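# Move glass flask from heating mantle into cork ring on desk

## Task

Remove the round-bottom flask from the heating mantle and set it standing upright in a cork ring placed on the desk (the cork rings start on the shelved bench by the window, so one has to be brought over). The task fails if the flask touches the floor, if it breaks from a drop of more than a few centimetres or a hard knock, or if the robot falls over or ends up tilted. Finish with the gripper released and the robot moved away, since anything held in place only by the robot does not count.

## Robot and tools

Robot: a single-arm Hello Robot Stretch 4. It has an omni-wheel base, a lift running up a mast, an arm that telescopes forward, a wrist with yaw, pitch and roll, and a two-finger gripper. It stands about 1.6 m tall, and the base rim lies within 0.23 m of the base origin. Loose objects may now and then get a short shove from outside.

Frames: the base frame has its origin on the floor under the base centre, with x forward, y left and z up. hand_pose is reported in this frame and marks a point between the open fingertips; with all wrist joints at zero its axes line up with the base axes. The printed position may be slightly wrong. The odometry frame is the base frame as it was when the scene began.

execute_actions(actions, cameras): actions is a list holding exactly one action, or an empty list, which just returns the state and images. An action may contain base, joints or both, plus optional pace and contact_limits. end_of_arm must be sent on its own. The motions inside one action start together and may finish at different times. No single action runs longer than 15 s.
- base is a relative move from wherever the base last reported itself, and it takes exactly one key. translate_m is metres straight ahead, forward positive, from -2 to 2. strafe_m is metres sideways, left positive, from -2 to 2. rotate_rad turns on the spot, counter-clockwise seen from above positive, from -3.2 to 3.2.
- joints sets absolute targets by name. lift_m: 0 to 1.2 m. arm_m: extension, 0 to 0.55 m. wrist_yaw_rad: -1.134 to 4.276, where 0 is forward, positive turns left, and 3.14 is folded back (above 3.4 the arm may get in the way). wrist_pitch_rad: -1.117 to 4.259, where 0 is level and 1.57 points straight down. wrist_roll_rad: -1.117 to 4.259; positive turns clockwise as seen from behind the gripper. gripper_m: fingertip gap, -0.038 to 0.141 m; values below 0 squeeze the fingers against each other. A target outside its range is clipped and the result reports it. Unknown keys or other bad values cause the whole call to be refused with no motion.
- pace is one of slow, default, fast or max. The base moves at 0.1, 0.3, 0.4 or 0.6 m/s and turns at 1, 2, 3 or 4 rad/s respectively. Once the lift is above 0.2 these speeds are reduced further, down to 0.3 m/s and 1 rad/s at 1.2.
- contact_limits accepts only arm_m. It runs from 0 (lightest) to 0.75 and defaults to 0.5.
- end_of_arm: "enable_torque" turns wrist or gripper motors back on after a torque_fault.
- cameras is a list drawn from head_camera, head_left_camera, head_right_camera, wrist_camera and all. Leaving it out, passing null or passing all returns every camera; [] returns none.
Any joint or base part left out of an action may still be pushing toward its earlier target.

wait(seconds 0–10): commands nothing new and returns the state and images. zoom_image(camera, region [x0,y0,x1,y1] in pixels, at most 504x504) gives a closer look at that camera's most recent image. read_manual only returns licence text. finished_scene(scene) ends the scene permanently and reports success. Call it only after the flask has settled in the ring, released, and the robot has pulled away. After a reported stop, any later motion, wait or finish calls in the same reply are skipped.

Result lines: base_status and joint_status describe how the last action ended. done means reached; for the base it means the wheels completed their turns, even if they slipped. off_target means it stopped short and may still be pushing. contact_stop_at_<key> means it ran into something and that part goes slack, so a slack lift can sink under load. limit_stop_at_<name> means a built-in limit stopped it; at tilt (leaning more than 6°) the lift, arm and wheels go slack, and own_body marks self-collision. torque_fault means a wrist or gripper motor went limp. on_its_own covers things not commanded; its "held at" value is a target, not a measured position. lidar_m gives 12 distances, one per 30° sector, starting straight ahead and going counter-clockwise (4th is left, 7th behind, 10th right). "-" means nothing seen or closer than 0.25 m. The lidar misses glass, which matters for the flask. wrist_depth_mm is a 7x7 grid of depths in mm from 100 to 2000, with "-" where nothing was read. base_odometry counts wheel rotation; if turned_by_wheels and turned_by_imu differ by more than about 0.1 rad, the wheels slipped or the base hit something. base_tilt is in degrees. motor_effort is percent of maximum, with the peak shown in brackets. A loaded level gripper pulls wrist_pitch_rad effort away from 0.

Gripping: command a gap smaller than the flask's neck or body width. Squeezing harder pulls the object toward the wrist. Neither the gripper reading nor a done status proves a grasp; look for a clear change in gripper effort and check the images. If the fingertips jam against a surface below them, raise the lift.

Cameras: head_camera looks forward and down from the top of the mast, so turn the base to look elsewhere. The two head fisheyes also show the base and arm. wrist_camera looks along the fingers.

Cautions: carry the glass low and move slowly, and lower it onto the cork ring rather than letting it drop. Avoid hard pushes and keep arm contact limits low near glass. Never turn or drive with a heavy load and arm_m above 0.2. If a tilted gripper is rolled, expect own_body stops. To unfold at the start, send lift_m 0.4 and wrist_yaw_rad 0 together.

Each tool is called as name([rows], argument=value, ...), one row to a line, values as JSON.

## Session

execute_actions(actions=[])

Scene clock: 0.00 s.
base_odometry: x=+0.000 y=+0.000 heading=+0.000 (m, m, rad; odometry frame)
turned_by_wheels: +0.000 (rad since the last result)
turned_by_imu: +0.000 (rad since the last result)
base_tilt: forward=-0.6 right=+0.1 (deg)
lidar_m: 1.77 1.35 1.24 1.31 1.46 1.38 2.23 1.75 1.03 1.09 1.49 1.75
base_status: not commanded
joint_positions: lift_m=+0.173 arm_m=+0.001 wrist_yaw_rad=+3.096 wrist_pitch_rad=-0.008 wrist_roll_rad=-0.010 gripper_m=+0.057
joint_status: not commanded
motor_effort: lift_m=+19 arm_m=+0 wrist_yaw_rad=-3 wrist_pitch_rad=-7 wrist_roll_rad=+0 gripper_m=-2 wheel_0=+0 wheel_1=+0 wheel_2=+0 (%)
hand_pose: x=-0.1122 y=+0.1005 z=+0.3538 quat_wxyz=(+0.023, +0.004, -0.005, +1.000) (m; base frame)
wrist_depth_mm: - 137 - - - 1366 1229 / - 129 - - 1983 1863 1808 / - 131 197 - - - 1808 / 115 139 - - - - 1808 / 1618 - - - 1756 1863 1756 / 1255 1308 197 1229 195 1118 1118 / 854 854 866 108 820 768 778
pictures: head_camera, head_left_camera, head_right_camera, wrist_camera
Images, in order (width x height): head_camera 420x560, head_left_camera 420x672, head_right_camera 420x672, wrist_camera 616x392.

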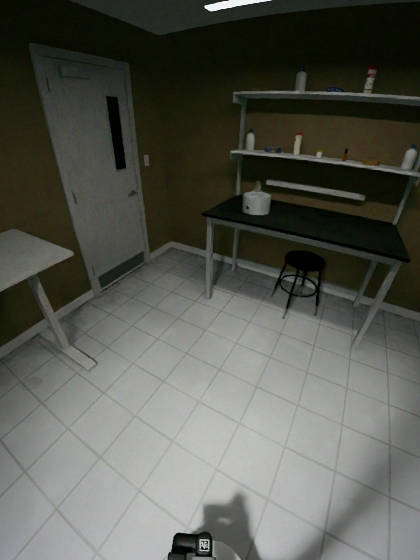

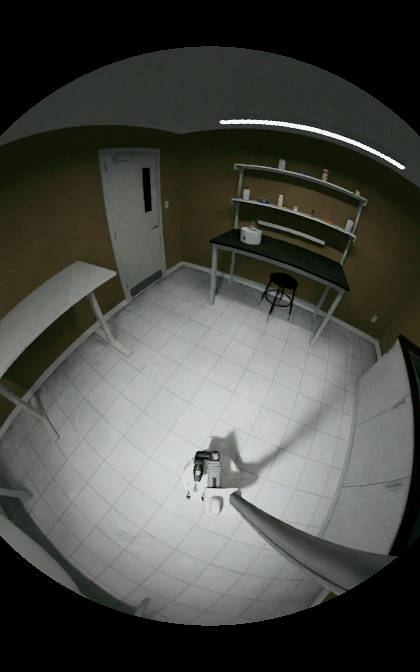

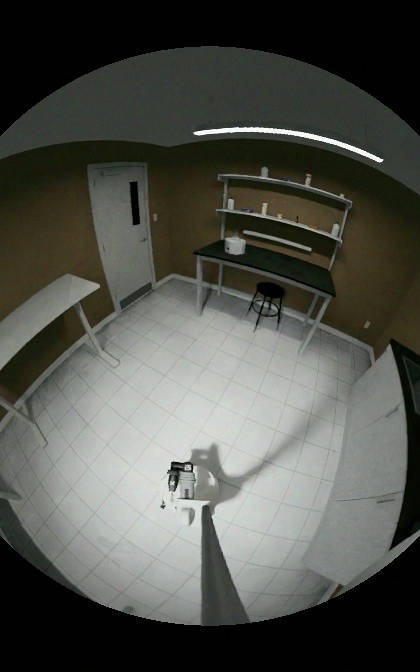

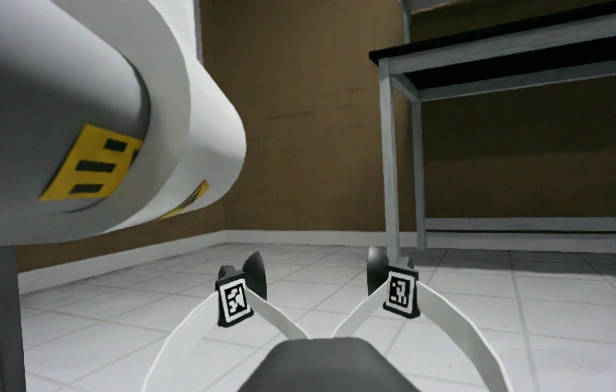

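Another bench lies behind.

execute_actions([
  {"base":{"rotate_rad":2.7},"joints":{"lift_m":0.9,"wrist_yaw_rad":0}},
], cameras=["head_camera","head_left_camera"])

Scene clock: 6.30 s.
base_odometry: x=+0.000 y=+0.000 heading=+2.700 (m, m, rad; odometry frame)
turned_by_wheels: +2.700 (rad since the last result)
turned_by_imu: +2.718 (rad since the last result)
base_tilt: forward=-0.6 right=+0.1 (deg)
lidar_m: 1.38 2.26 1.08 1.05 1.15 1.62 1.86 1.89 1.32 1.26 1.35 1.43
base_status: done
joint_positions: lift_m=+0.900 arm_m=+0.001 wrist_yaw_rad=+0.001 wrist_pitch_rad=-0.008 wrist_roll_rad=-0.010 gripper_m=+0.057
joint_status: all done
motor_effort: lift_m=+22(24) arm_m=+0(0) wrist_yaw_rad=-3(9) wrist_pitch_rad=-6(6) wrist_roll_rad=-2(2) gripper_m=-3(2) wheel_0=-1(7) wheel_1=-1(6) wheel_2=-1(8) (%)
hand_pose: x=+0.4605 y=-0.0873 z=+1.0802 quat_wxyz=(+1.000, -0.005, -0.004, +0.000) (m; base frame)
wrist_depth_mm: - - 1983 1921 1863 1756 1863 / - 1921 1921 1921 1863 1863 1808 / - - 1983 1863 1921 1921 1863 / - - 1921 1983 1863 1921 1808 / - - - 1229 1205 1160 1205 / - - 198 1921 195 1921 1921 / - - - 108 1921 1808 1863
pictures: head_camera, head_left_camera
Images, in order (width x height): head_camera 420x560, head_left_camera 420x672.

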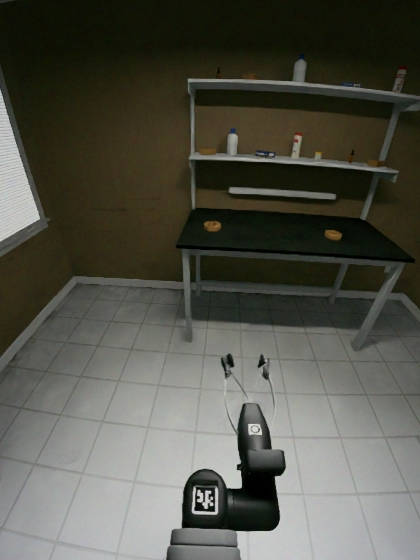

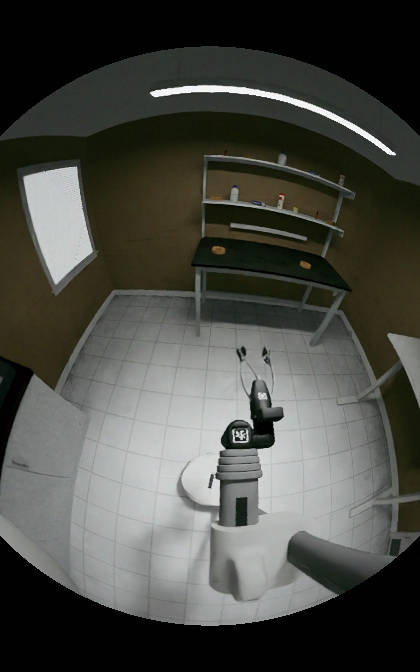

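execute_actions([
  {"base":{"translate_m":1.0},"joints":{"lift_m":1.0,"wrist_pitch_rad":0.6,"gripper_m":0.14}},
], cameras=["head_camera","wrist_camera"])

Scene clock: 17.30 s.
base_odometry: x=-0.904 y=+0.428 heading=+2.700 (m, m, rad; odometry frame)
turned_by_wheels: +0.000 (rad since the last result)
turned_by_imu: -0.002 (rad since the last result)
base_tilt: forward=-0.6 right=+0.0 (deg)
lidar_m: 0.40 0.42 1.63 1.61 1.21 1.51 3.51 1.85 1.36 1.33 0.53 0.41
base_status: done
joint_positions: lift_m=+1.000 arm_m=+0.001 wrist_yaw_rad=+0.000 wrist_pitch_rad=+0.602 wrist_roll_rad=-0.010 gripper_m=+0.140
joint_status: all done
motor_effort: lift_m=+21(23) arm_m=+0(0) wrist_yaw_rad=-4(3) wrist_pitch_rad=-6(6) wrist_roll_rad=-1(1) gripper_m=+0(3) wheel_0=+1(7) wheel_1=+1(5) wheel_2=+2(9) (%)
hand_pose: x=+0.4099 y=-0.0874 z=+1.0148 quat_wxyz=(+0.955, -0.005, +0.296, +0.002) (m; base frame)
wrist_depth_mm: 891 891 866 891 878 854 866 / 960 960 768 750 723 699 676 / 1060 609 535 564 549 539 525 / 1138 466 459 449 445 436 430 / 397 389 382 377 370 366 359 / 336 314 309 324 304 298 314 / 301 298 296 108 287 285 282
pictures: head_camera, wrist_camera
camera_calibration (this result's frames):
wrist_camera: T_world_to_cam=[[-0.00154189, -0.999431, -0.0337058, -0.0424402], [-0.599555, 0.0278998, -0.799847, 1.10702], [0.800332, 0.0189752, -0.599257, 0.51147], [0, 0, 0, 1]] pos_world=[0.254308, -0.083007, 1.19052]
Images, in order (width x height): head_camera 420x560, wrist_camera 616x392.

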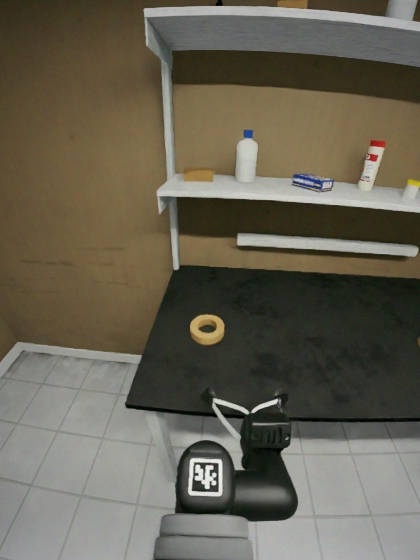

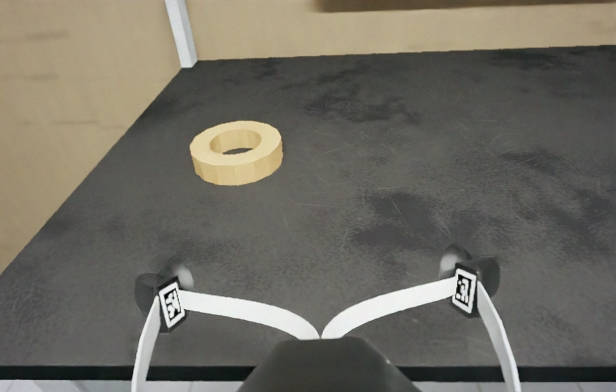

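execute_actions([
  {"base":{"strafe_m":0.057},"joints":{"lift_m":1.13,"wrist_pitch_rad":1.57,"gripper_m":0.065,"arm_m":0.45}},
], cameras=[])

execute_actions([
  {"base":{"translate_m":0.1}},
], cameras=["head_camera","wrist_camera"])

Scene clock: 30.23 s.
base_odometry: x=-0.928 y=+0.376 heading=+2.700 (m, m, rad; odometry frame)
turned_by_wheels: +0.000 (rad since the last result)
turned_by_imu: +0.001 (rad since the last result)
base_tilt: forward=-0.6 right=+0.0 (deg)
lidar_m: 0.37 0.44 1.56 1.54 1.18 1.41 3.54 1.91 1.41 1.39 0.55 0.39
base_status: done
joint_positions: lift_m=+1.130 arm_m=+0.449 wrist_yaw_rad=+0.000 wrist_pitch_rad=+1.570 wrist_roll_rad=-0.010 gripper_m=+0.065
joint_status: all done
motor_effort: lift_m=+22(23) arm_m=+8(10) wrist_yaw_rad=-2(2) wrist_pitch_rad=+1(5) wrist_roll_rad=+0(2) gripper_m=-2(2) wheel_0=+1(9) wheel_1=+0(7) wheel_2=+0(1) (%)
hand_pose: x=+0.6198 y=-0.0874 z=+1.0194 quat_wxyz=(+0.707, -0.004, +0.707, +0.004) (m; base frame)
wrist_depth_mm: 324 322 322 320 322 319 320 / 324 324 296 322 322 322 320 / 327 325 324 325 324 324 322 / 329 327 327 325 324 324 327 / 332 329 327 329 327 329 327 / 332 332 198 330 330 330 329 / 338 334 336 108 330 332 332
pictures: none
No camera images: the call's "cameras" was empty. Leave "cameras" out to get every camera's image.

Scene clock: 31.77 s.
base_odometry: x=-1.019 y=+0.419 heading=+2.700 (m, m, rad; odometry frame)
turned_by_wheels: +0.000 (rad since the last result)
turned_by_imu: +0.000 (rad since the last result)
base_tilt: forward=-0.6 right=+0.0 (deg)
lidar_m: 0.26 0.32 1.56 1.53 1.25 1.46 3.63 1.87 1.39 0.99 0.43 0.30
base_status: done
joint_positions: lift_m=+1.130 arm_m=+0.449 wrist_yaw_rad=+0.000 wrist_pitch_rad=+1.570 wrist_roll_rad=-0.010 gripper_m=+0.065
joint_status: not commanded
motor_effort: lift_m=+22(22) arm_m=+8(8) wrist_yaw_rad=-2(2) wrist_pitch_rad=+0(0) wrist_roll_rad=-1(0) gripper_m=-2(2) wheel_0=+1(5) wheel_1=+0(6) wheel_2=+1(8) (%)
hand_pose: x=+0.6198 y=-0.0874 z=+1.0194 quat_wxyz=(+0.707, -0.004, +0.707, +0.004) (m; base frame)
wrist_depth_mm: 320 320 320 320 319 317 319 / 325 322 324 324 322 320 320 / 327 325 324 325 324 325 322 / 329 327 327 325 325 325 325 / 330 329 298 327 329 329 327 / 332 332 198 301 329 329 332 / 336 334 334 108 332 334 330
pictures: head_camera, wrist_camera
camera_calibration (this result's frames):
wrist_camera: T_world_to_cam=[[-0.0286314, -0.999435, -0.0176318, -0.0416142], [-0.998791, 0.0278988, 0.0404831, 0.627437], [-0.0399683, 0.0187696, -0.999025, 1.27459], [0, 0, 0, 1]] pos_world=[0.67643, -0.083019, 1.24721]
Images, in order (width x height): head_camera 420x560, wrist_camera 616x392.

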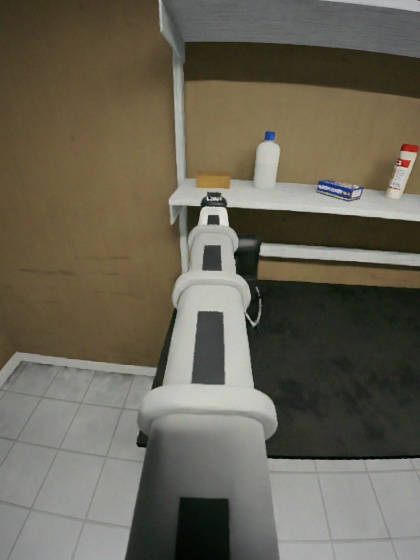

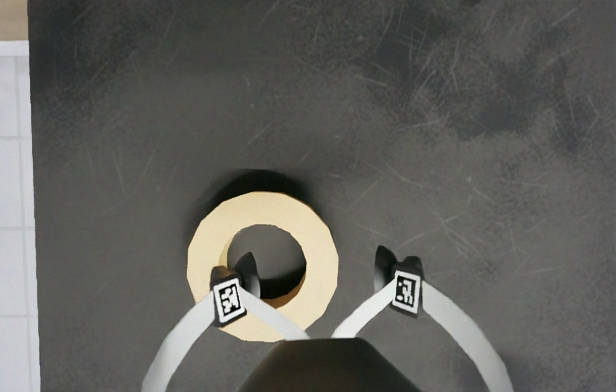

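execute_actions([
  {"joints":{"lift_m":1.045,"arm_m":0.443},"pace":"slow"},
], cameras=["wrist_camera"])

execute_actions([
  {"joints":{"gripper_m":0.0}},
], cameras=[])

execute_actions([
  {"joints":{"lift_m":1.13}},
], cameras=["wrist_camera"])

Scene clock: 40.53 s.
base_odometry: x=-1.019 y=+0.419 heading=+2.700 (m, m, rad; odometry frame)
turned_by_wheels: +0.000 (rad since the last result)
turned_by_imu: +0.001 (rad since the last result)
base_tilt: forward=-0.6 right=+0.0 (deg)
lidar_m: 0.29 0.30 1.60 1.54 1.23 1.47 3.62 1.90 1.42 1.03 0.41 0.28
base_status: not commanded
joint_positions: lift_m=+1.045 arm_m=+0.444 wrist_yaw_rad=+0.000 wrist_pitch_rad=+1.571 wrist_roll_rad=-0.010 gripper_m=+0.065
joint_status: all done
motor_effort: lift_m=+13(21) arm_m=-8(6) wrist_yaw_rad=-1(2) wrist_pitch_rad=-3(3) wrist_roll_rad=-2(0) gripper_m=-2(1) wheel_0=+1(1) wheel_1=+0(0) wheel_2=+1(1) (%)
hand_pose: x=+0.6154 y=-0.0874 z=+0.9352 quat_wxyz=(+0.707, -0.004, +0.707, +0.004) (m; base frame)
wrist_depth_mm: 239 238 240 239 240 238 238 / 242 242 241 241 240 240 239 / 245 242 242 243 242 241 243 / 245 244 244 244 244 243 243 / 247 245 220 216 246 246 244 / 248 247 195 216 213 248 246 / 250 250 219 108 249 249 247
pictures: wrist_camera
camera_calibration (this result's frames):
wrist_camera: T_world_to_cam=[[-0.0286474, -0.999435, -0.0176058, -0.0432407], [-0.998754, 0.0278988, 0.0413869, 0.625547], [-0.0408723, 0.0187695, -0.998988, 1.1908], [0, 0, 0, 1]] pos_world=[0.672199, -0.083019, 1.16295]
Images, in order (width x height): wrist_camera 616x392.

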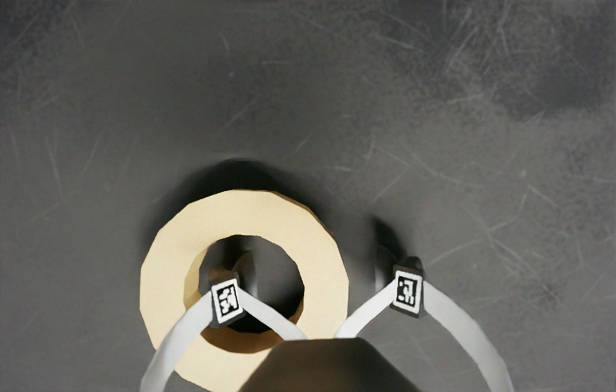

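Scene clock: 41.97 s.
base_odometry: x=-1.019 y=+0.419 heading=+2.700 (m, m, rad; odometry frame)
turned_by_wheels: +0.000 (rad since the last result)
turned_by_imu: +0.000 (rad since the last result)
base_tilt: forward=-0.6 right=+0.0 (deg)
lidar_m: 0.27 0.30 1.58 1.54 1.23 1.45 3.67 1.89 1.40 1.04 0.41 0.30
base_status: not commanded
joint_positions: lift_m=+1.045 arm_m=+0.444 wrist_yaw_rad=+0.000 wrist_pitch_rad=+1.570 wrist_roll_rad=-0.010 gripper_m=+0.001
joint_status: all done
motor_effort: lift_m=+15(15) arm_m=-8(8) wrist_yaw_rad=-2(2) wrist_pitch_rad=-1(1) wrist_roll_rad=-1(0) gripper_m=-17(18) wheel_0=+1(1) wheel_1=+0(0) wheel_2=+1(1) (%)
hand_pose: x=+0.6155 y=-0.0874 z=+0.9350 quat_wxyz=(+0.707, -0.004, +0.707, +0.004) (m; base frame)
wrist_depth_mm: 238 238 237 237 236 237 236 / 241 238 239 237 239 238 238 / 241 240 240 240 240 239 240 / 243 241 205 242 242 242 241 / 246 207 244 206 244 243 244 / 246 209 186 208 187 245 244 / 249 248 211 108 246 247 247
pictures: none
No camera images: the call's "cameras" was empty. Leave "cameras" out to get every camera's image.

Scene clock: 43.30 s.
base_odometry: x=-1.019 y=+0.419 heading=+2.700 (m, m, rad; odometry frame)
turned_by_wheels: +0.000 (rad since the last result)
turned_by_imu: +0.000 (rad since the last result)
base_tilt: forward=-0.6 right=+0.1 (deg)
lidar_m: 0.27 0.32 1.58 1.52 1.24 1.45 3.65 1.91 1.43 0.99 0.41 0.27
base_status: not commanded
joint_positions: lift_m=+1.130 arm_m=+0.444 wrist_yaw_rad=+0.000 wrist_pitch_rad=+1.570 wrist_roll_rad=-0.010 gripper_m=+0.001
joint_status: all done
motor_effort: lift_m=+22(23) arm_m=-8(8) wrist_yaw_rad=-2(2) wrist_pitch_rad=-1(0) wrist_roll_rad=-2(1) gripper_m=-18(17) wheel_0=+1(1) wheel_1=+0(0) wheel_2=+1(1) (%)
hand_pose: x=+0.6155 y=-0.0874 z=+1.0194 quat_wxyz=(+0.707, -0.004, +0.707, +0.004) (m; base frame)
wrist_depth_mm: 320 320 322 320 317 319 317 / 324 325 320 322 322 319 319 / 327 324 325 325 324 324 324 / 329 325 205 324 327 327 325 / 330 207 330 206 327 329 329 / 332 209 187 208 187 329 329 / 336 332 210 108 330 334 330
pictures: wrist_camera
camera_calibration (this result's frames):
wrist_camera: T_world_to_cam=[[-0.0286422, -0.999435, -0.0176142, -0.0417506], [-0.998766, 0.0278987, 0.0410958, 0.622445], [-0.0405812, 0.0187695, -0.999, 1.27476], [0, 0, 0, 1]] pos_world=[0.672212, -0.083019, 1.24717]
Images, in order (width x height): wrist_camera 616x392.

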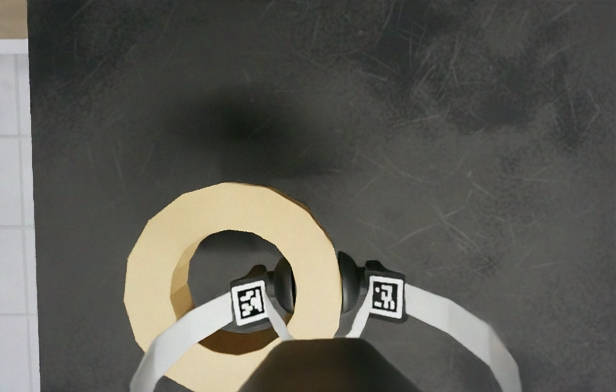

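Got it. Back up and turn right to the desk.

execute_actions([
  {"base":{"translate_m":-1.0},"joints":{"arm_m":0.1}},
], cameras=[])

execute_actions([
  {"base":{"rotate_rad":-1.57}},
], cameras=["head_camera","head_left_camera"])

Scene clock: 54.20 s.
base_odometry: x=-0.115 y=-0.009 heading=+2.700 (m, m, rad; odometry frame)
turned_by_wheels: +0.000 (rad since the last result)
turned_by_imu: +0.005 (rad since the last result)
base_tilt: forward=-0.6 right=+0.0 (deg)
lidar_m: 0.25 2.17 1.68 0.98 1.05 1.51 1.94 2.00 1.39 1.33 1.42 1.34
base_status: done
joint_positions: lift_m=+1.130 arm_m=+0.101 wrist_yaw_rad=+0.000 wrist_pitch_rad=+1.570 wrist_roll_rad=-0.010 gripper_m=+0.001
joint_status: all done
motor_effort: lift_m=+22(22) arm_m=-8(11) wrist_yaw_rad=-1(2) wrist_pitch_rad=+1(0) wrist_roll_rad=+1(0) gripper_m=-20(18) wheel_0=+0(8) wheel_1=+0(4) wheel_2=+0(10) (%)
hand_pose: x=+0.2725 y=-0.0874 z=+1.0195 quat_wxyz=(+0.707, -0.004, +0.707, +0.004) (m; base frame)
wrist_depth_mm: 1229 1205 1229 1229 1229 1205 1205 / 1205 1229 1205 1229 1182 1229 1205 / 1229 1229 1229 1255 1205 1205 1205 / 1255 1281 206 1229 1205 1229 1255 / 1281 207 1025 206 1255 1229 1229 / 1255 208 187 207 187 1229 1255 / 1255 1281 210 108 1281 1255 1229
pictures: none
No camera images: the call's "cameras" was empty. Leave "cameras" out to get every camera's image.

Scene clock: 56.77 s.
base_odometry: x=-0.115 y=-0.008 heading=+1.130 (m, m, rad; odometry frame)
turned_by_wheels: -1.570 (rad since the last result)
turned_by_imu: -1.579 (rad since the last result)
base_tilt: forward=-0.6 right=+0.0 (deg)
lidar_m: 0.25 1.41 1.33 1.28 2.16 1.67 0.99 1.05 1.54 1.84 1.95 1.37
base_status: done
joint_positions: lift_m=+1.130 arm_m=+0.101 wrist_yaw_rad=+0.000 wrist_pitch_rad=+1.570 wrist_roll_rad=-0.010 gripper_m=+0.001
joint_status: not commanded
motor_effort: lift_m=+22(22) arm_m=-8(8) wrist_yaw_rad=-1(3) wrist_pitch_rad=-1(1) wrist_roll_rad=+2(1) gripper_m=-20(20) wheel_0=+0(3) wheel_1=+1(5) wheel_2=+1(7) (%)
hand_pose: x=+0.2725 y=-0.0874 z=+1.0195 quat_wxyz=(+0.707, -0.004, +0.707, +0.004) (m; base frame)
wrist_depth_mm: 1205 1229 1182 1205 1205 1205 1182 / 1229 1229 1205 1205 1182 1229 1205 / 1229 1205 1205 1229 1205 1182 1229 / 1255 1205 205 1229 1205 1205 1229 / 1255 208 1042 207 1229 1205 1255 / 1229 210 187 208 187 1255 1205 / 1255 1255 209 108 1255 1255 1255
pictures: head_camera, head_left_camera
Images, in order (width x height): head_camera 420x560, head_left_camera 420x672.

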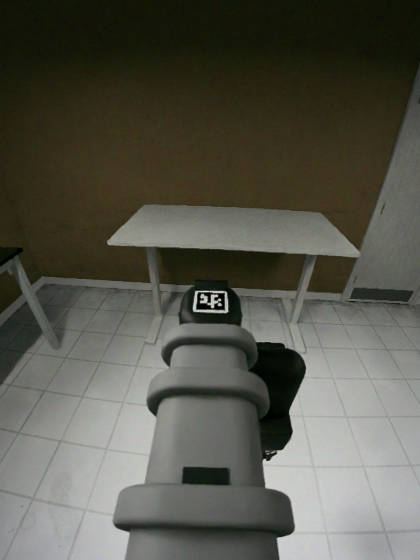

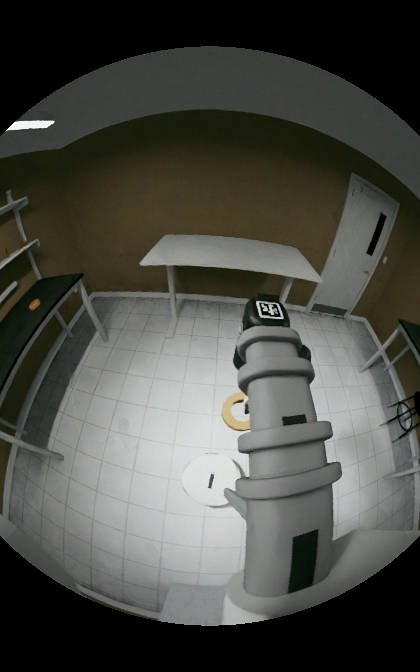

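Desk edge ~1.33.

execute_actions([
  {"base":{"translate_m":0.95},"joints":{"arm_m":0.38,"lift_m":1.0}},
], cameras=["head_left_camera","wrist_camera"])

Scene clock: 64.57 s.
torque_fault: wrist_pitch_rad switched itself off since the last result.
base_odometry: x=+0.290 y=+0.851 heading=+1.131 (m, m, rad; odometry frame)
turned_by_wheels: +0.000 (rad since the last result)
turned_by_imu: +0.003 (rad since the last result)
base_tilt: forward=-0.6 right=+0.0 (deg)
lidar_m: 0.35 0.42 0.57 1.23 1.30 2.64 1.96 2.10 1.98 1.88 0.54 0.41
base_status: done
joint_positions: lift_m=+1.000 arm_m=+0.379 wrist_yaw_rad=-0.003 wrist_pitch_rad=+2.232 wrist_roll_rad=-0.010 gripper_m=+0.001
joint_status: all done
on_its_own: wrist_pitch_rad is off since a torque_fault, until you send "end_of_arm": "enable_torque" (your +1.570 is given up)
motor_effort: lift_m=+19(20) arm_m=+8(8) wrist_yaw_rad=+7(63) wrist_pitch_rad=+2(100) wrist_roll_rad=-2(17) gripper_m=-20(24) wheel_0=+2(5) wheel_1=+1(5) wheel_2=-1(21) (%)
hand_pose: x=+0.3721 y=-0.0869 z=+0.9505 quat_wxyz=(+0.439, -0.001, +0.898, +0.004) (m; base frame)
wrist_depth_mm: 130 131 131 132 132 133 134 / 143 143 145 145 146 147 148 / 158 160 160 162 163 164 164 / 178 180 181 182 183 186 187 / 1618 222 226 211 211 1661 1661 / 1756 1756 187 206 187 1863 1983 / - - 202 108 - - -
pictures: head_left_camera, wrist_camera
camera_calibration (this result's frames):
wrist_camera: T_world_to_cam=[[-0.0366146, -0.999321, 0.00399843, -0.0670043], [-0.762831, 0.030534, 0.645877, -0.280176], [-0.645561, 0.0205984, -0.763431, 1.19738], [0, 0, 0, 1]] pos_world=[0.556804, -0.0830682, 1.09535]
Images, in order (width x height): head_left_camera 420x672, wrist_camera 616x392.

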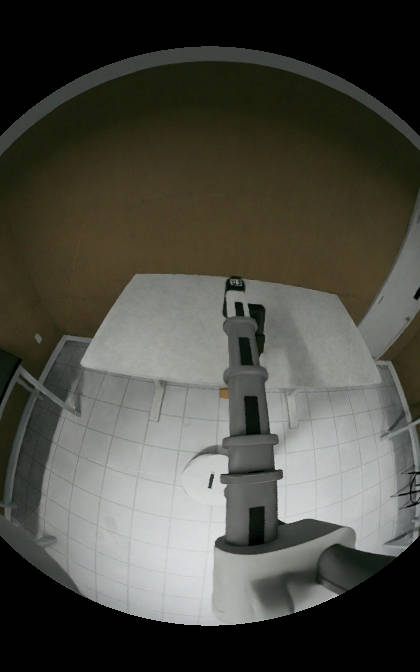

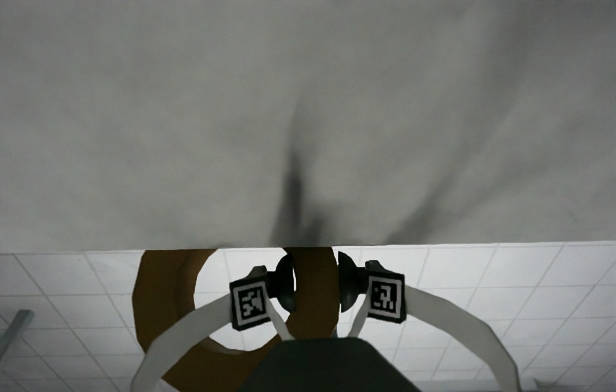

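Desk is tall (~0.96). Retract, re-enable, raise.

execute_actions([
  {"joints":{"arm_m":0.08},"pace":"slow"},
], cameras=[])

execute_actions([
  {"end_of_arm":"enable_torque"},
], cameras=[])

execute_actions([
  {"joints":{"lift_m":1.18,"wrist_pitch_rad":1.57,"wrist_yaw_rad":0}},
], cameras=[])

execute_actions([
  {"joints":{"arm_m":0.38}},
], cameras=["head_left_camera","wrist_camera"])

Scene clock: 84.20 s.
base_odometry: x=+0.290 y=+0.851 heading=+1.131 (m, m, rad; odometry frame)
turned_by_wheels: +0.000 (rad since the last result)
turned_by_imu: +0.002 (rad since the last result)
base_tilt: forward=-0.6 right=+0.0 (deg)
lidar_m: 0.37 0.39 0.59 1.23 1.34 2.67 1.96 2.04 1.96 1.87 0.52 0.40
base_status: not commanded
joint_positions: lift_m=+1.000 arm_m=+0.081 wrist_yaw_rad=+0.000 wrist_pitch_rad=+1.835 wrist_roll_rad=-0.010 gripper_m=+0.001
joint_status: all done
on_its_own: wrist_pitch_rad is off since a torque_fault, until you send "end_of_arm": "enable_torque" (your +1.570 is given up)
motor_effort: lift_m=+19(19) arm_m=-8(8) wrist_yaw_rad=+0(6) wrist_pitch_rad=+0(0) wrist_roll_rad=-3(0) gripper_m=-20(21) wheel_0=+1(2) wheel_1=+1(1) wheel_2=-1(0) (%)
hand_pose: x=+0.1769 y=-0.0874 z=+0.8998 quat_wxyz=(+0.608, -0.003, +0.794, +0.004) (m; base frame)
wrist_depth_mm: 991 1008 1008 976 1008 991 1008 / 1042 1042 1025 1025 1042 1042 1060 / 1098 1098 960 878 1098 1098 1078 / 1160 1138 223 917 1138 1118 1182 / 1205 1182 960 214 1205 1182 1205 / 1255 216 186 206 186 1255 1255 / 1308 1308 204 108 1308 1308 1336
pictures: none
No camera images: the call's "cameras" was empty. Leave "cameras" out to get every camera's image.

Scene clock: 84.50 s.
base_odometry: x=+0.290 y=+0.851 heading=+1.131 (m, m, rad; odometry frame)
turned_by_wheels: +0.000 (rad since the last result)
turned_by_imu: +0.000 (rad since the last result)
base_tilt: forward=-0.6 right=+0.0 (deg)
lidar_m: 0.39 0.42 0.61 1.24 1.34 2.63 1.95 2.06 1.97 1.89 0.53 0.40
base_status: not commanded
joint_positions: lift_m=+1.000 arm_m=+0.081 wrist_yaw_rad=+0.000 wrist_pitch_rad=+1.835 wrist_roll_rad=-0.010 gripper_m=+0.001
joint_status: not commanded
end_of_arm: enable_torque: each motor that was off is on again
on_its_own: wrist_pitch_rad is held at +1.835, not at your +1.570, since a torque_fault
motor_effort: lift_m=+19(19) arm_m=-8(8) wrist_yaw_rad=+1(0) wrist_pitch_rad=+1(2) wrist_roll_rad=-2(1) gripper_m=-19(19) wheel_0=+1(2) wheel_1=+1(1) wheel_2=-1(0) (%)
hand_pose: x=+0.1770 y=-0.0874 z=+0.8997 quat_wxyz=(+0.608, -0.003, +0.794, +0.004) (m; base frame)
wrist_depth_mm: 976 991 1008 991 1008 1008 991 / 1042 1042 1025 1042 1042 1060 1060 / 1078 1118 946 891 1098 1078 1098 / 1118 1138 223 904 1138 1138 1138 / 1182 1138 960 215 1205 1205 1205 / 1255 216 187 208 186 1281 1255 / 1336 1281 204 108 1366 1336 1366
pictures: none
No camera images: the call's "cameras" was empty. Leave "cameras" out to get every camera's image.

Scene clock: 86.33 s.
base_odometry: x=+0.290 y=+0.851 heading=+1.131 (m, m, rad; odometry frame)
turned_by_wheels: +0.000 (rad since the last result)
turned_by_imu: +0.000 (rad since the last result)
base_tilt: forward=-0.6 right=+0.0 (deg)
lidar_m: 0.25 0.38 0.56 1.22 1.32 2.64 1.97 2.08 1.94 1.89 0.53 0.40
base_status: not commanded
joint_positions: lift_m=+1.180 arm_m=+0.081 wrist_yaw_rad=+0.000 wrist_pitch_rad=+1.570 wrist_roll_rad=-0.010 gripper_m=+0.001
joint_status: all done
motor_effort: lift_m=+22(23) arm_m=-8(8) wrist_yaw_rad=-2(2) wrist_pitch_rad=-2(4) wrist_roll_rad=-2(3) gripper_m=-20(21) wheel_0=+2(2) wheel_1=+1(1) wheel_2=-1(1) (%)
hand_pose: x=+0.2524 y=-0.0874 z=+1.0694 quat_wxyz=(+0.707, -0.003, +0.707, +0.003) (m; base frame)
wrist_depth_mm: 336 338 336 334 332 334 332 / 345 345 349 351 351 353 353 / 1281 1281 1308 1255 1255 1255 1281 / 1281 1308 223 1255 1281 1308 1281 / 1281 1281 1060 214 1255 1281 1281 / 1308 215 186 207 186 1308 1281 / 1308 1336 204 108 1281 1308 1308
pictures: none
No camera images: the call's "cameras" was empty. Leave "cameras" out to get every camera's image.

Scene clock: 88.33 s.
base_odometry: x=+0.290 y=+0.851 heading=+1.131 (m, m, rad; odometry frame)
turned_by_wheels: +0.000 (rad since the last result)
turned_by_imu: +0.000 (rad since the last result)
base_tilt: forward=-0.6 right=+0.1 (deg)
lidar_m: 0.36 0.39 0.59 1.23 1.28 2.62 1.96 2.05 1.95 1.85 0.55 0.40
base_status: not commanded
joint_positions: lift_m=+1.180 arm_m=+0.379 wrist_yaw_rad=+0.000 wrist_pitch_rad=+1.570 wrist_roll_rad=-0.010 gripper_m=+0.001
joint_status: all done
motor_effort: lift_m=+22(23) arm_m=+8(10) wrist_yaw_rad=+0(1) wrist_pitch_rad=+0(1) wrist_roll_rad=-1(2) gripper_m=-19(19) wheel_0=+2(2) wheel_1=+1(1) wheel_2=-1(1) (%)
hand_pose: x=+0.5497 y=-0.0874 z=+1.0694 quat_wxyz=(+0.707, -0.004, +0.707, +0.004) (m; base frame)
wrist_depth_mm: 336 336 336 334 332 334 332 / 338 338 338 336 334 336 336 / 340 340 340 340 338 338 336 / 342 342 223 340 340 338 340 / 345 343 343 214 343 342 340 / 349 215 187 208 187 343 343 / 349 345 205 108 343 347 347
pictures: head_left_camera, wrist_camera
camera_calibration (this result's frames):
wrist_camera: T_world_to_cam=[[-0.0288947, -0.999427, -0.017628, -0.0425984], [-0.998778, 0.0281594, 0.0406193, 0.555283], [-0.0400997, 0.0187802, -0.999019, 1.32178], [0, 0, 0, 1]] pos_world=[0.606377, -0.0830338, 1.29718]
Images, in order (width x height): head_left_camera 420x672, wrist_camera 616x392.

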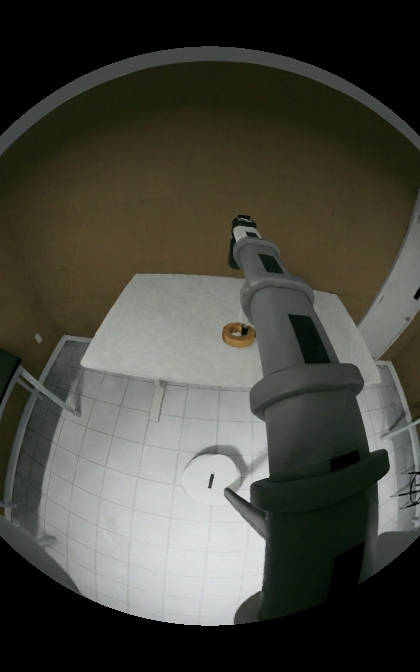

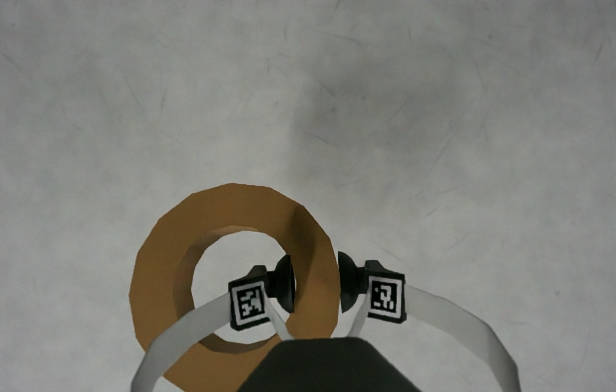

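Lower until depth ~255.

execute_actions([
  {"joints":{"lift_m":1.095},"pace":"slow"},
], cameras=[])

execute_actions([
  {"joints":{"gripper_m":0.05}},
], cameras=[])

execute_actions([
  {"joints":{"lift_m":1.19}},
], cameras=["wrist_camera"])

Scene clock: 95.47 s.
base_odometry: x=+0.290 y=+0.851 heading=+1.131 (m, m, rad; odometry frame)
turned_by_wheels: +0.000 (rad since the last result)
turned_by_imu: +0.001 (rad since the last result)
base_tilt: forward=-0.6 right=+0.1 (deg)
lidar_m: 0.37 0.42 0.59 1.23 1.35 2.61 1.94 2.07 1.95 1.88 0.54 0.39
base_status: not commanded
joint_positions: lift_m=+1.095 arm_m=+0.379 wrist_yaw_rad=+0.000 wrist_pitch_rad=+1.570 wrist_roll_rad=-0.010 gripper_m=+0.001
joint_status: all done
motor_effort: lift_m=+15(22) arm_m=+8(8) wrist_yaw_rad=-2(1) wrist_pitch_rad=+0(2) wrist_roll_rad=-2(3) gripper_m=-19(18) wheel_0=+2(2) wheel_1=+1(1) wheel_2=-1(1) (%)
hand_pose: x=+0.5497 y=-0.0874 z=+0.9850 quat_wxyz=(+0.707, -0.004, +0.707, +0.004) (m; base frame)
wrist_depth_mm: 251 252 251 251 251 251 250 / 254 254 253 253 252 252 252 / 256 256 254 255 254 254 253 / 257 256 223 256 255 256 255 / 258 258 258 213 257 259 257 / 262 216 187 207 186 256 259 / 264 262 206 108 263 260 260
pictures: none
No camera images: the call's "cameras" was empty. Leave "cameras" out to get every camera's image.

Scene clock: 96.77 s.
base_odometry: x=+0.290 y=+0.851 heading=+1.131 (m, m, rad; odometry frame)
turned_by_wheels: +0.000 (rad since the last result)
turned_by_imu: +0.000 (rad since the last result)
base_tilt: forward=-0.6 right=+0.0 (deg)
lidar_m: 0.38 0.39 0.61 1.20 1.32 2.63 1.96 2.06 1.96 1.85 0.54 0.37
base_status: not commanded
joint_positions: lift_m=+1.095 arm_m=+0.379 wrist_yaw_rad=+0.000 wrist_pitch_rad=+1.570 wrist_roll_rad=-0.010 gripper_m=+0.050
joint_status: all done
motor_effort: lift_m=+15(15) arm_m=+8(8) wrist_yaw_rad=-1(2) wrist_pitch_rad=+0(0) wrist_roll_rad=-1(1) gripper_m=-4(19) wheel_0=+2(2) wheel_1=+1(1) wheel_2=-1(0) (%)
hand_pose: x=+0.5497 y=-0.0874 z=+0.9850 quat_wxyz=(+0.707, -0.004, +0.707, +0.004) (m; base frame)
wrist_depth_mm: 254 252 251 251 252 250 251 / 254 254 255 253 253 253 252 / 257 255 254 254 255 255 254 / 258 258 228 227 256 256 256 / 259 259 258 229 256 257 257 / 262 260 196 230 200 259 259 / 265 262 262 108 262 260 260
pictures: none
No camera images: the call's "cameras" was empty. Leave "cameras" out to get every camera's image.

Scene clock: 98.17 s.
base_odometry: x=+0.290 y=+0.851 heading=+1.131 (m, m, rad; odometry frame)
turned_by_wheels: +0.000 (rad since the last result)
turned_by_imu: +0.000 (rad since the last result)
base_tilt: forward=-0.6 right=+0.0 (deg)
lidar_m: 0.38 0.40 0.59 1.23 1.32 2.66 1.96 2.05 1.94 1.85 0.52 0.40
base_status: not commanded
joint_positions: lift_m=+1.190 arm_m=+0.379 wrist_yaw_rad=+0.000 wrist_pitch_rad=+1.570 wrist_roll_rad=-0.010 gripper_m=+0.050
joint_status: all done
motor_effort: lift_m=+22(23) arm_m=+8(8) wrist_yaw_rad=+1(0) wrist_pitch_rad=+1(2) wrist_roll_rad=+1(1) gripper_m=+0(3) wheel_0=+1(2) wheel_1=+1(1) wheel_2=-1(1) (%)
hand_pose: x=+0.5497 y=-0.0874 z=+1.0794 quat_wxyz=(+0.707, -0.004, +0.707, +0.004) (m; base frame)
wrist_depth_mm: 343 343 343 343 342 342 343 / 345 349 345 347 345 345 345 / 351 347 351 347 347 347 347 / 351 351 349 349 349 347 349 / 355 355 351 353 351 353 351 / 359 359 196 353 200 353 355 / 359 357 359 108 357 355 357
pictures: wrist_camera
camera_calibration (this result's frames):
wrist_camera: T_world_to_cam=[[-0.0288947, -0.999427, -0.0176281, -0.0424215], [-0.998778, 0.0281595, 0.0406192, 0.55488], [-0.0400995, 0.0187802, -0.999019, 1.3318], [0, 0, 0, 1]] pos_world=[0.606381, -0.0830338, 1.30721]
Images, in order (width x height): wrist_camera 616x392.

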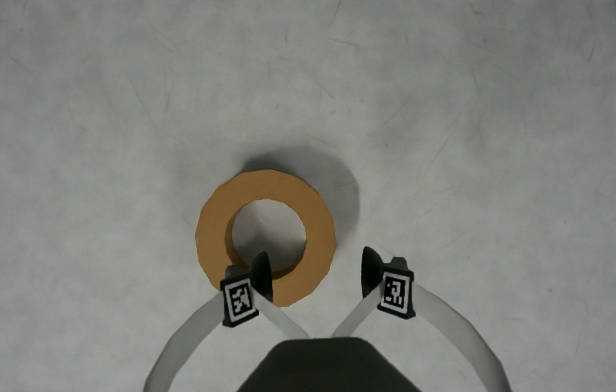

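execute_actions([
  {"base":{"translate_m":-0.4},"joints":{"arm_m":0,"wrist_pitch_rad":0,"gripper_m":0.1}},
], cameras=[])

execute_actions([
  {"base":{"rotate_rad":-1.57},"joints":{"lift_m":1.0}},
], cameras=["head_camera","wrist_camera"])

Scene clock: 106.67 s.
base_odometry: x=+0.120 y=+0.489 heading=+1.130 (m, m, rad; odometry frame)
turned_by_wheels: +0.000 (rad since the last result)
turned_by_imu: +0.002 (rad since the last result)
base_tilt: forward=-0.6 right=+0.0 (deg)
lidar_m: 0.76 0.79 1.30 1.23 1.33 2.20 1.54 1.63 1.96 1.85 1.07 0.82
base_status: done
joint_positions: lift_m=+1.190 arm_m=+0.002 wrist_yaw_rad=+0.000 wrist_pitch_rad=+0.003 wrist_roll_rad=-0.010 gripper_m=+0.100
joint_status: all done
joint sent to its limit — the command would take arm_m past its lower limit, so that joint was sent only as far as its limit.
motor_effort: lift_m=+22(22) arm_m=-8(8) wrist_yaw_rad=-2(2) wrist_pitch_rad=-8(14) wrist_roll_rad=-2(3) gripper_m=-1(2) wheel_0=+0(4) wheel_1=-1(3) wheel_2=-1(12) (%)
hand_pose: x=+0.4619 y=-0.0874 z=+1.3672 quat_wxyz=(+1.000, -0.005, +0.001, +0.000) (m; base frame)
wrist_depth_mm: 1366 1366 1308 1308 1308 1281 1255 / 1397 1336 1336 1308 1281 1281 1281 / 1366 1397 1308 1336 1308 1281 1281 / 1397 1366 1366 1336 1308 1308 1308 / 1397 1430 1366 1336 1366 1281 1281 / 1397 1397 200 1336 1118 1138 1336 / 1464 931 976 108 931 866 878
pictures: none
No camera images: the call's "cameras" was empty. Leave "cameras" out to get every camera's image.

Scene clock: 109.47 s.
base_odometry: x=+0.120 y=+0.489 heading=-0.439 (m, m, rad; odometry frame)
turned_by_wheels: -1.570 (rad since the last result)
turned_by_imu: -1.579 (rad since the last result)
base_tilt: forward=-0.6 right=+0.0 (deg)
lidar_m: 1.85 1.09 0.79 0.78 0.84 1.32 1.24 1.36 2.21 1.55 1.62 1.89
base_status: done
joint_positions: lift_m=+1.000 arm_m=+0.003 wrist_yaw_rad=+0.000 wrist_pitch_rad=+0.003 wrist_roll_rad=-0.010 gripper_m=+0.100
joint_status: all done
motor_effort: lift_m=+15(20) arm_m=-8(8) wrist_yaw_rad=-3(0) wrist_pitch_rad=-6(8) wrist_roll_rad=+0(3) gripper_m=+1(1) wheel_0=+1(6) wheel_1=+1(4) wheel_2=+1(8) (%)
hand_pose: x=+0.4619 y=-0.0874 z=+1.1777 quat_wxyz=(+1.000, -0.005, +0.001, +0.000) (m; base frame)
wrist_depth_mm: - - - - - - - / - - - - - - - / - - - - - - - / - - - - - - - / - - - 1808 1618 1708 - / - - 200 - 1863 - - / - - - 108 - - -
pictures: head_camera, wrist_camera
camera_calibration (this result's frames):
wrist_camera: T_world_to_cam=[[0.0174361, -0.999427, -0.0289976, -0.0512625], [-0.0441608, 0.028204, -0.998626, 1.24617], [0.998872, 0.0186927, -0.0436437, -0.178602], [0, 0, 0, 1]] pos_world=[0.234327, -0.0830415, 1.23518]
Images, in order (width x height): head_camera 420x560, wrist_camera 616x392.

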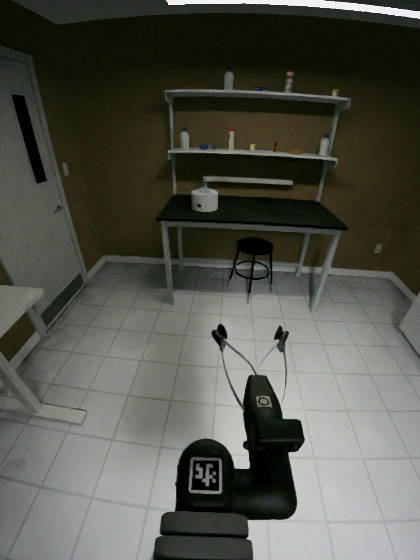

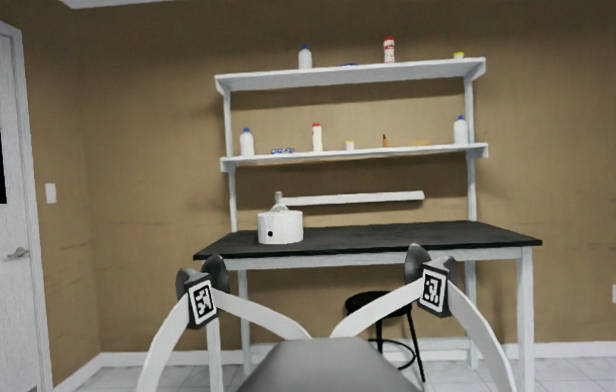

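execute_actions([
  {"base":{"translate_m":1.35},"joints":{"lift_m":0.95}},
], cameras=[])

execute_actions([
  {"base":{"strafe_m":0.17}},
], cameras=["head_camera","wrist_camera"])

Scene clock: 120.40 s.
base_odometry: x=+1.342 y=-0.085 heading=-0.439 (m, m, rad; odometry frame)
turned_by_wheels: +0.000 (rad since the last result)
turned_by_imu: -0.003 (rad since the last result)
base_tilt: forward=-0.6 right=+0.0 (deg)
lidar_m: 0.50 0.56 1.51 1.45 0.90 1.07 3.33 2.23 1.67 1.61 0.71 0.53
base_status: done
joint_positions: lift_m=+0.950 arm_m=+0.002 wrist_yaw_rad=+0.000 wrist_pitch_rad=+0.003 wrist_roll_rad=-0.010 gripper_m=+0.100
joint_status: all done
motor_effort: lift_m=+16(15) arm_m=-8(8) wrist_yaw_rad=-3(1) wrist_pitch_rad=-8(7) wrist_roll_rad=-2(2) gripper_m=+1(1) wheel_0=-1(6) wheel_1=+1(4) wheel_2=+2(7) (%)
hand_pose: x=+0.4619 y=-0.0874 z=+1.1277 quat_wxyz=(+1.000, -0.005, +0.001, +0.000) (m; base frame)
wrist_depth_mm: 1160 1098 1098 1060 1060 1042 1008 / 1118 866 1078 866 931 866 854 / 1138 1025 1078 1098 1078 1060 1060 / 1138 1118 1098 1098 1060 1060 1042 / 1160 1118 699 1098 1098 1078 1060 / 1160 530 200 750 634 661 699 / 580 512 500 108 530 492 504
pictures: none
No camera images: the call's "cameras" was empty. Leave "cameras" out to get every camera's image.

Scene clock: 122.23 s.
base_odometry: x=+1.414 y=+0.069 heading=-0.439 (m, m, rad; odometry frame)
turned_by_wheels: +0.000 (rad since the last result)
turned_by_imu: +0.001 (rad since the last result)
base_tilt: forward=-0.6 right=+0.0 (deg)
lidar_m: 0.49 0.55 1.36 1.29 0.76 0.88 3.34 3.26 1.83 1.77 0.72 0.53
base_status: done
joint_positions: lift_m=+0.950 arm_m=+0.002 wrist_yaw_rad=+0.000 wrist_pitch_rad=+0.003 wrist_roll_rad=-0.010 gripper_m=+0.100
joint_status: not commanded
motor_effort: lift_m=+16(16) arm_m=-8(8) wrist_yaw_rad=+0(1) wrist_pitch_rad=-9(8) wrist_roll_rad=-1(2) gripper_m=+0(0) wheel_0=+1(8) wheel_1=-2(8) wheel_2=+1(5) (%)
hand_pose: x=+0.4619 y=-0.0874 z=+1.1277 quat_wxyz=(+1.000, -0.005, +0.001, +0.000) (m; base frame)
wrist_depth_mm: 1138 1138 1098 1078 1025 1060 1025 / 1160 1118 854 891 917 866 904 / 1138 1118 1098 1118 1060 1060 1060 / 1182 1138 1138 1098 1098 1098 1060 / 1182 1138 1138 654 1098 1078 1060 / 1182 1160 200 488 512 668 699 / 1205 535 554 108 521 492 500
pictures: head_camera, wrist_camera
camera_calibration (this result's frames):
wrist_camera: T_world_to_cam=[[0.0174359, -0.999427, -0.0289976, -0.0527142], [-0.0441609, 0.0282039, -0.998626, 1.19617], [0.998872, 0.0186925, -0.0436439, -0.180773], [0, 0, 0, 1]] pos_world=[0.234312, -0.0830416, 1.18511]
Images, in order (width x height): head_camera 420x560, wrist_camera 616x392.

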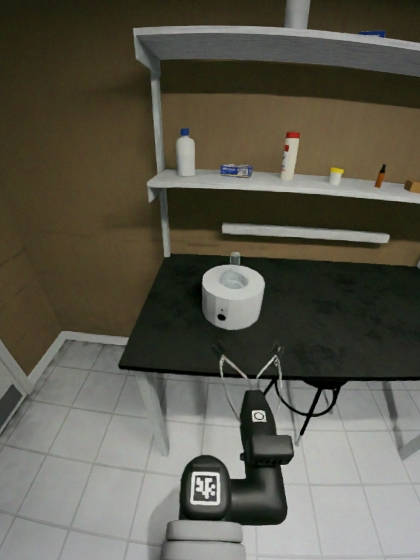

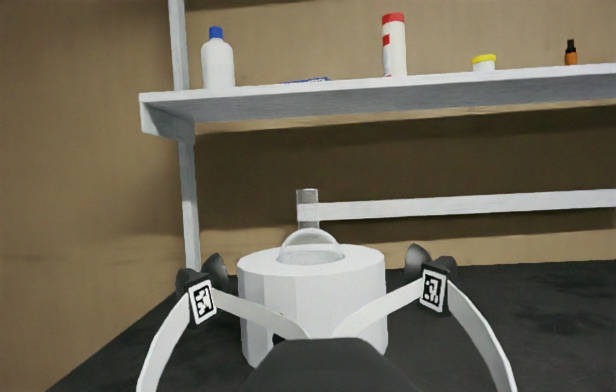

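execute_actions([
  {"base":{"strafe_m":0.01},"joints":{"lift_m":0.962,"arm_m":0.33}},
], cameras=["wrist_camera","head_right_camera"])

Scene clock: 131.53 s.
base_odometry: x=+1.418 y=+0.078 heading=-0.439 (m, m, rad; odometry frame)
turned_by_wheels: +0.000 (rad since the last result)
turned_by_imu: +0.001 (rad since the last result)
base_tilt: forward=-0.6 right=+0.0 (deg)
lidar_m: 0.50 0.56 1.30 1.31 0.72 0.84 3.30 2.83 1.84 1.81 0.76 0.53
base_status: done
joint_positions: lift_m=+0.962 arm_m=+0.329 wrist_yaw_rad=+0.000 wrist_pitch_rad=+0.002 wrist_roll_rad=-0.010 gripper_m=+0.100
joint_status: all done
motor_effort: lift_m=+22(22) arm_m=+8(8) wrist_yaw_rad=-2(0) wrist_pitch_rad=-5(7) wrist_roll_rad=+0(1) gripper_m=-1(4) wheel_0=-1(4) wheel_1=+1(7) wheel_2=+0(1) (%)
hand_pose: x=+0.7879 y=-0.0874 z=+1.1393 quat_wxyz=(+1.000, -0.005, +0.001, +0.000) (m; base frame)
wrist_depth_mm: 788 539 455 459 445 433 442 / 504 574 615 640 668 759 759 / 809 798 798 778 768 768 750 / 820 809 798 778 778 768 759 / 831 831 788 788 691 768 768 / 854 809 200 809 327 683 750 / 854 559 287 108 286 265 521
pictures: head_right_camera, wrist_camera
camera_calibration (this result's frames):
wrist_camera: T_world_to_cam=[[0.0175912, -0.999425, -0.0289908, -0.0581504], [-0.0437736, 0.0281977, -0.998643, 1.22191], [0.998887, 0.0188364, -0.0432524, -0.50642], [0, 0, 0, 1]] pos_world=[0.560366, -0.0830328, 1.19666]
Images, in order (width x height): head_right_camera 420x672, wrist_camera 616x392.

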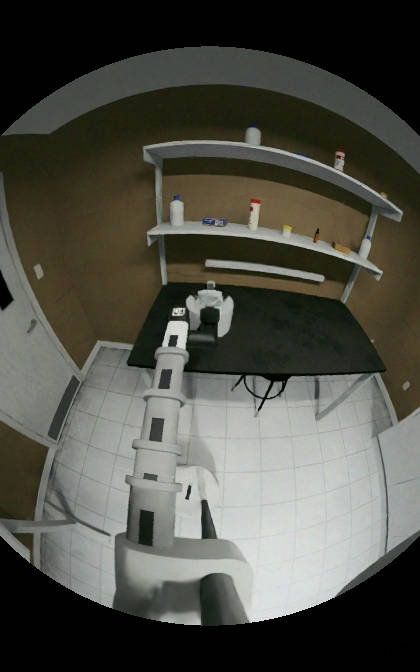

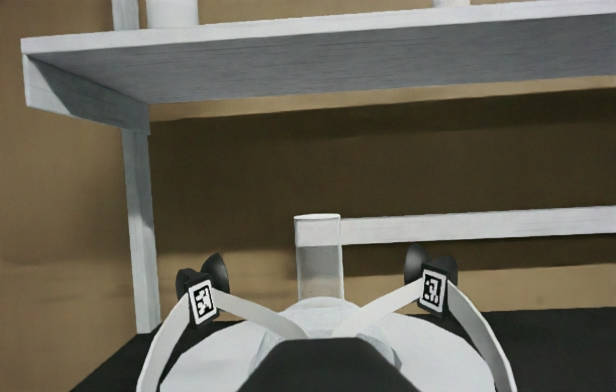

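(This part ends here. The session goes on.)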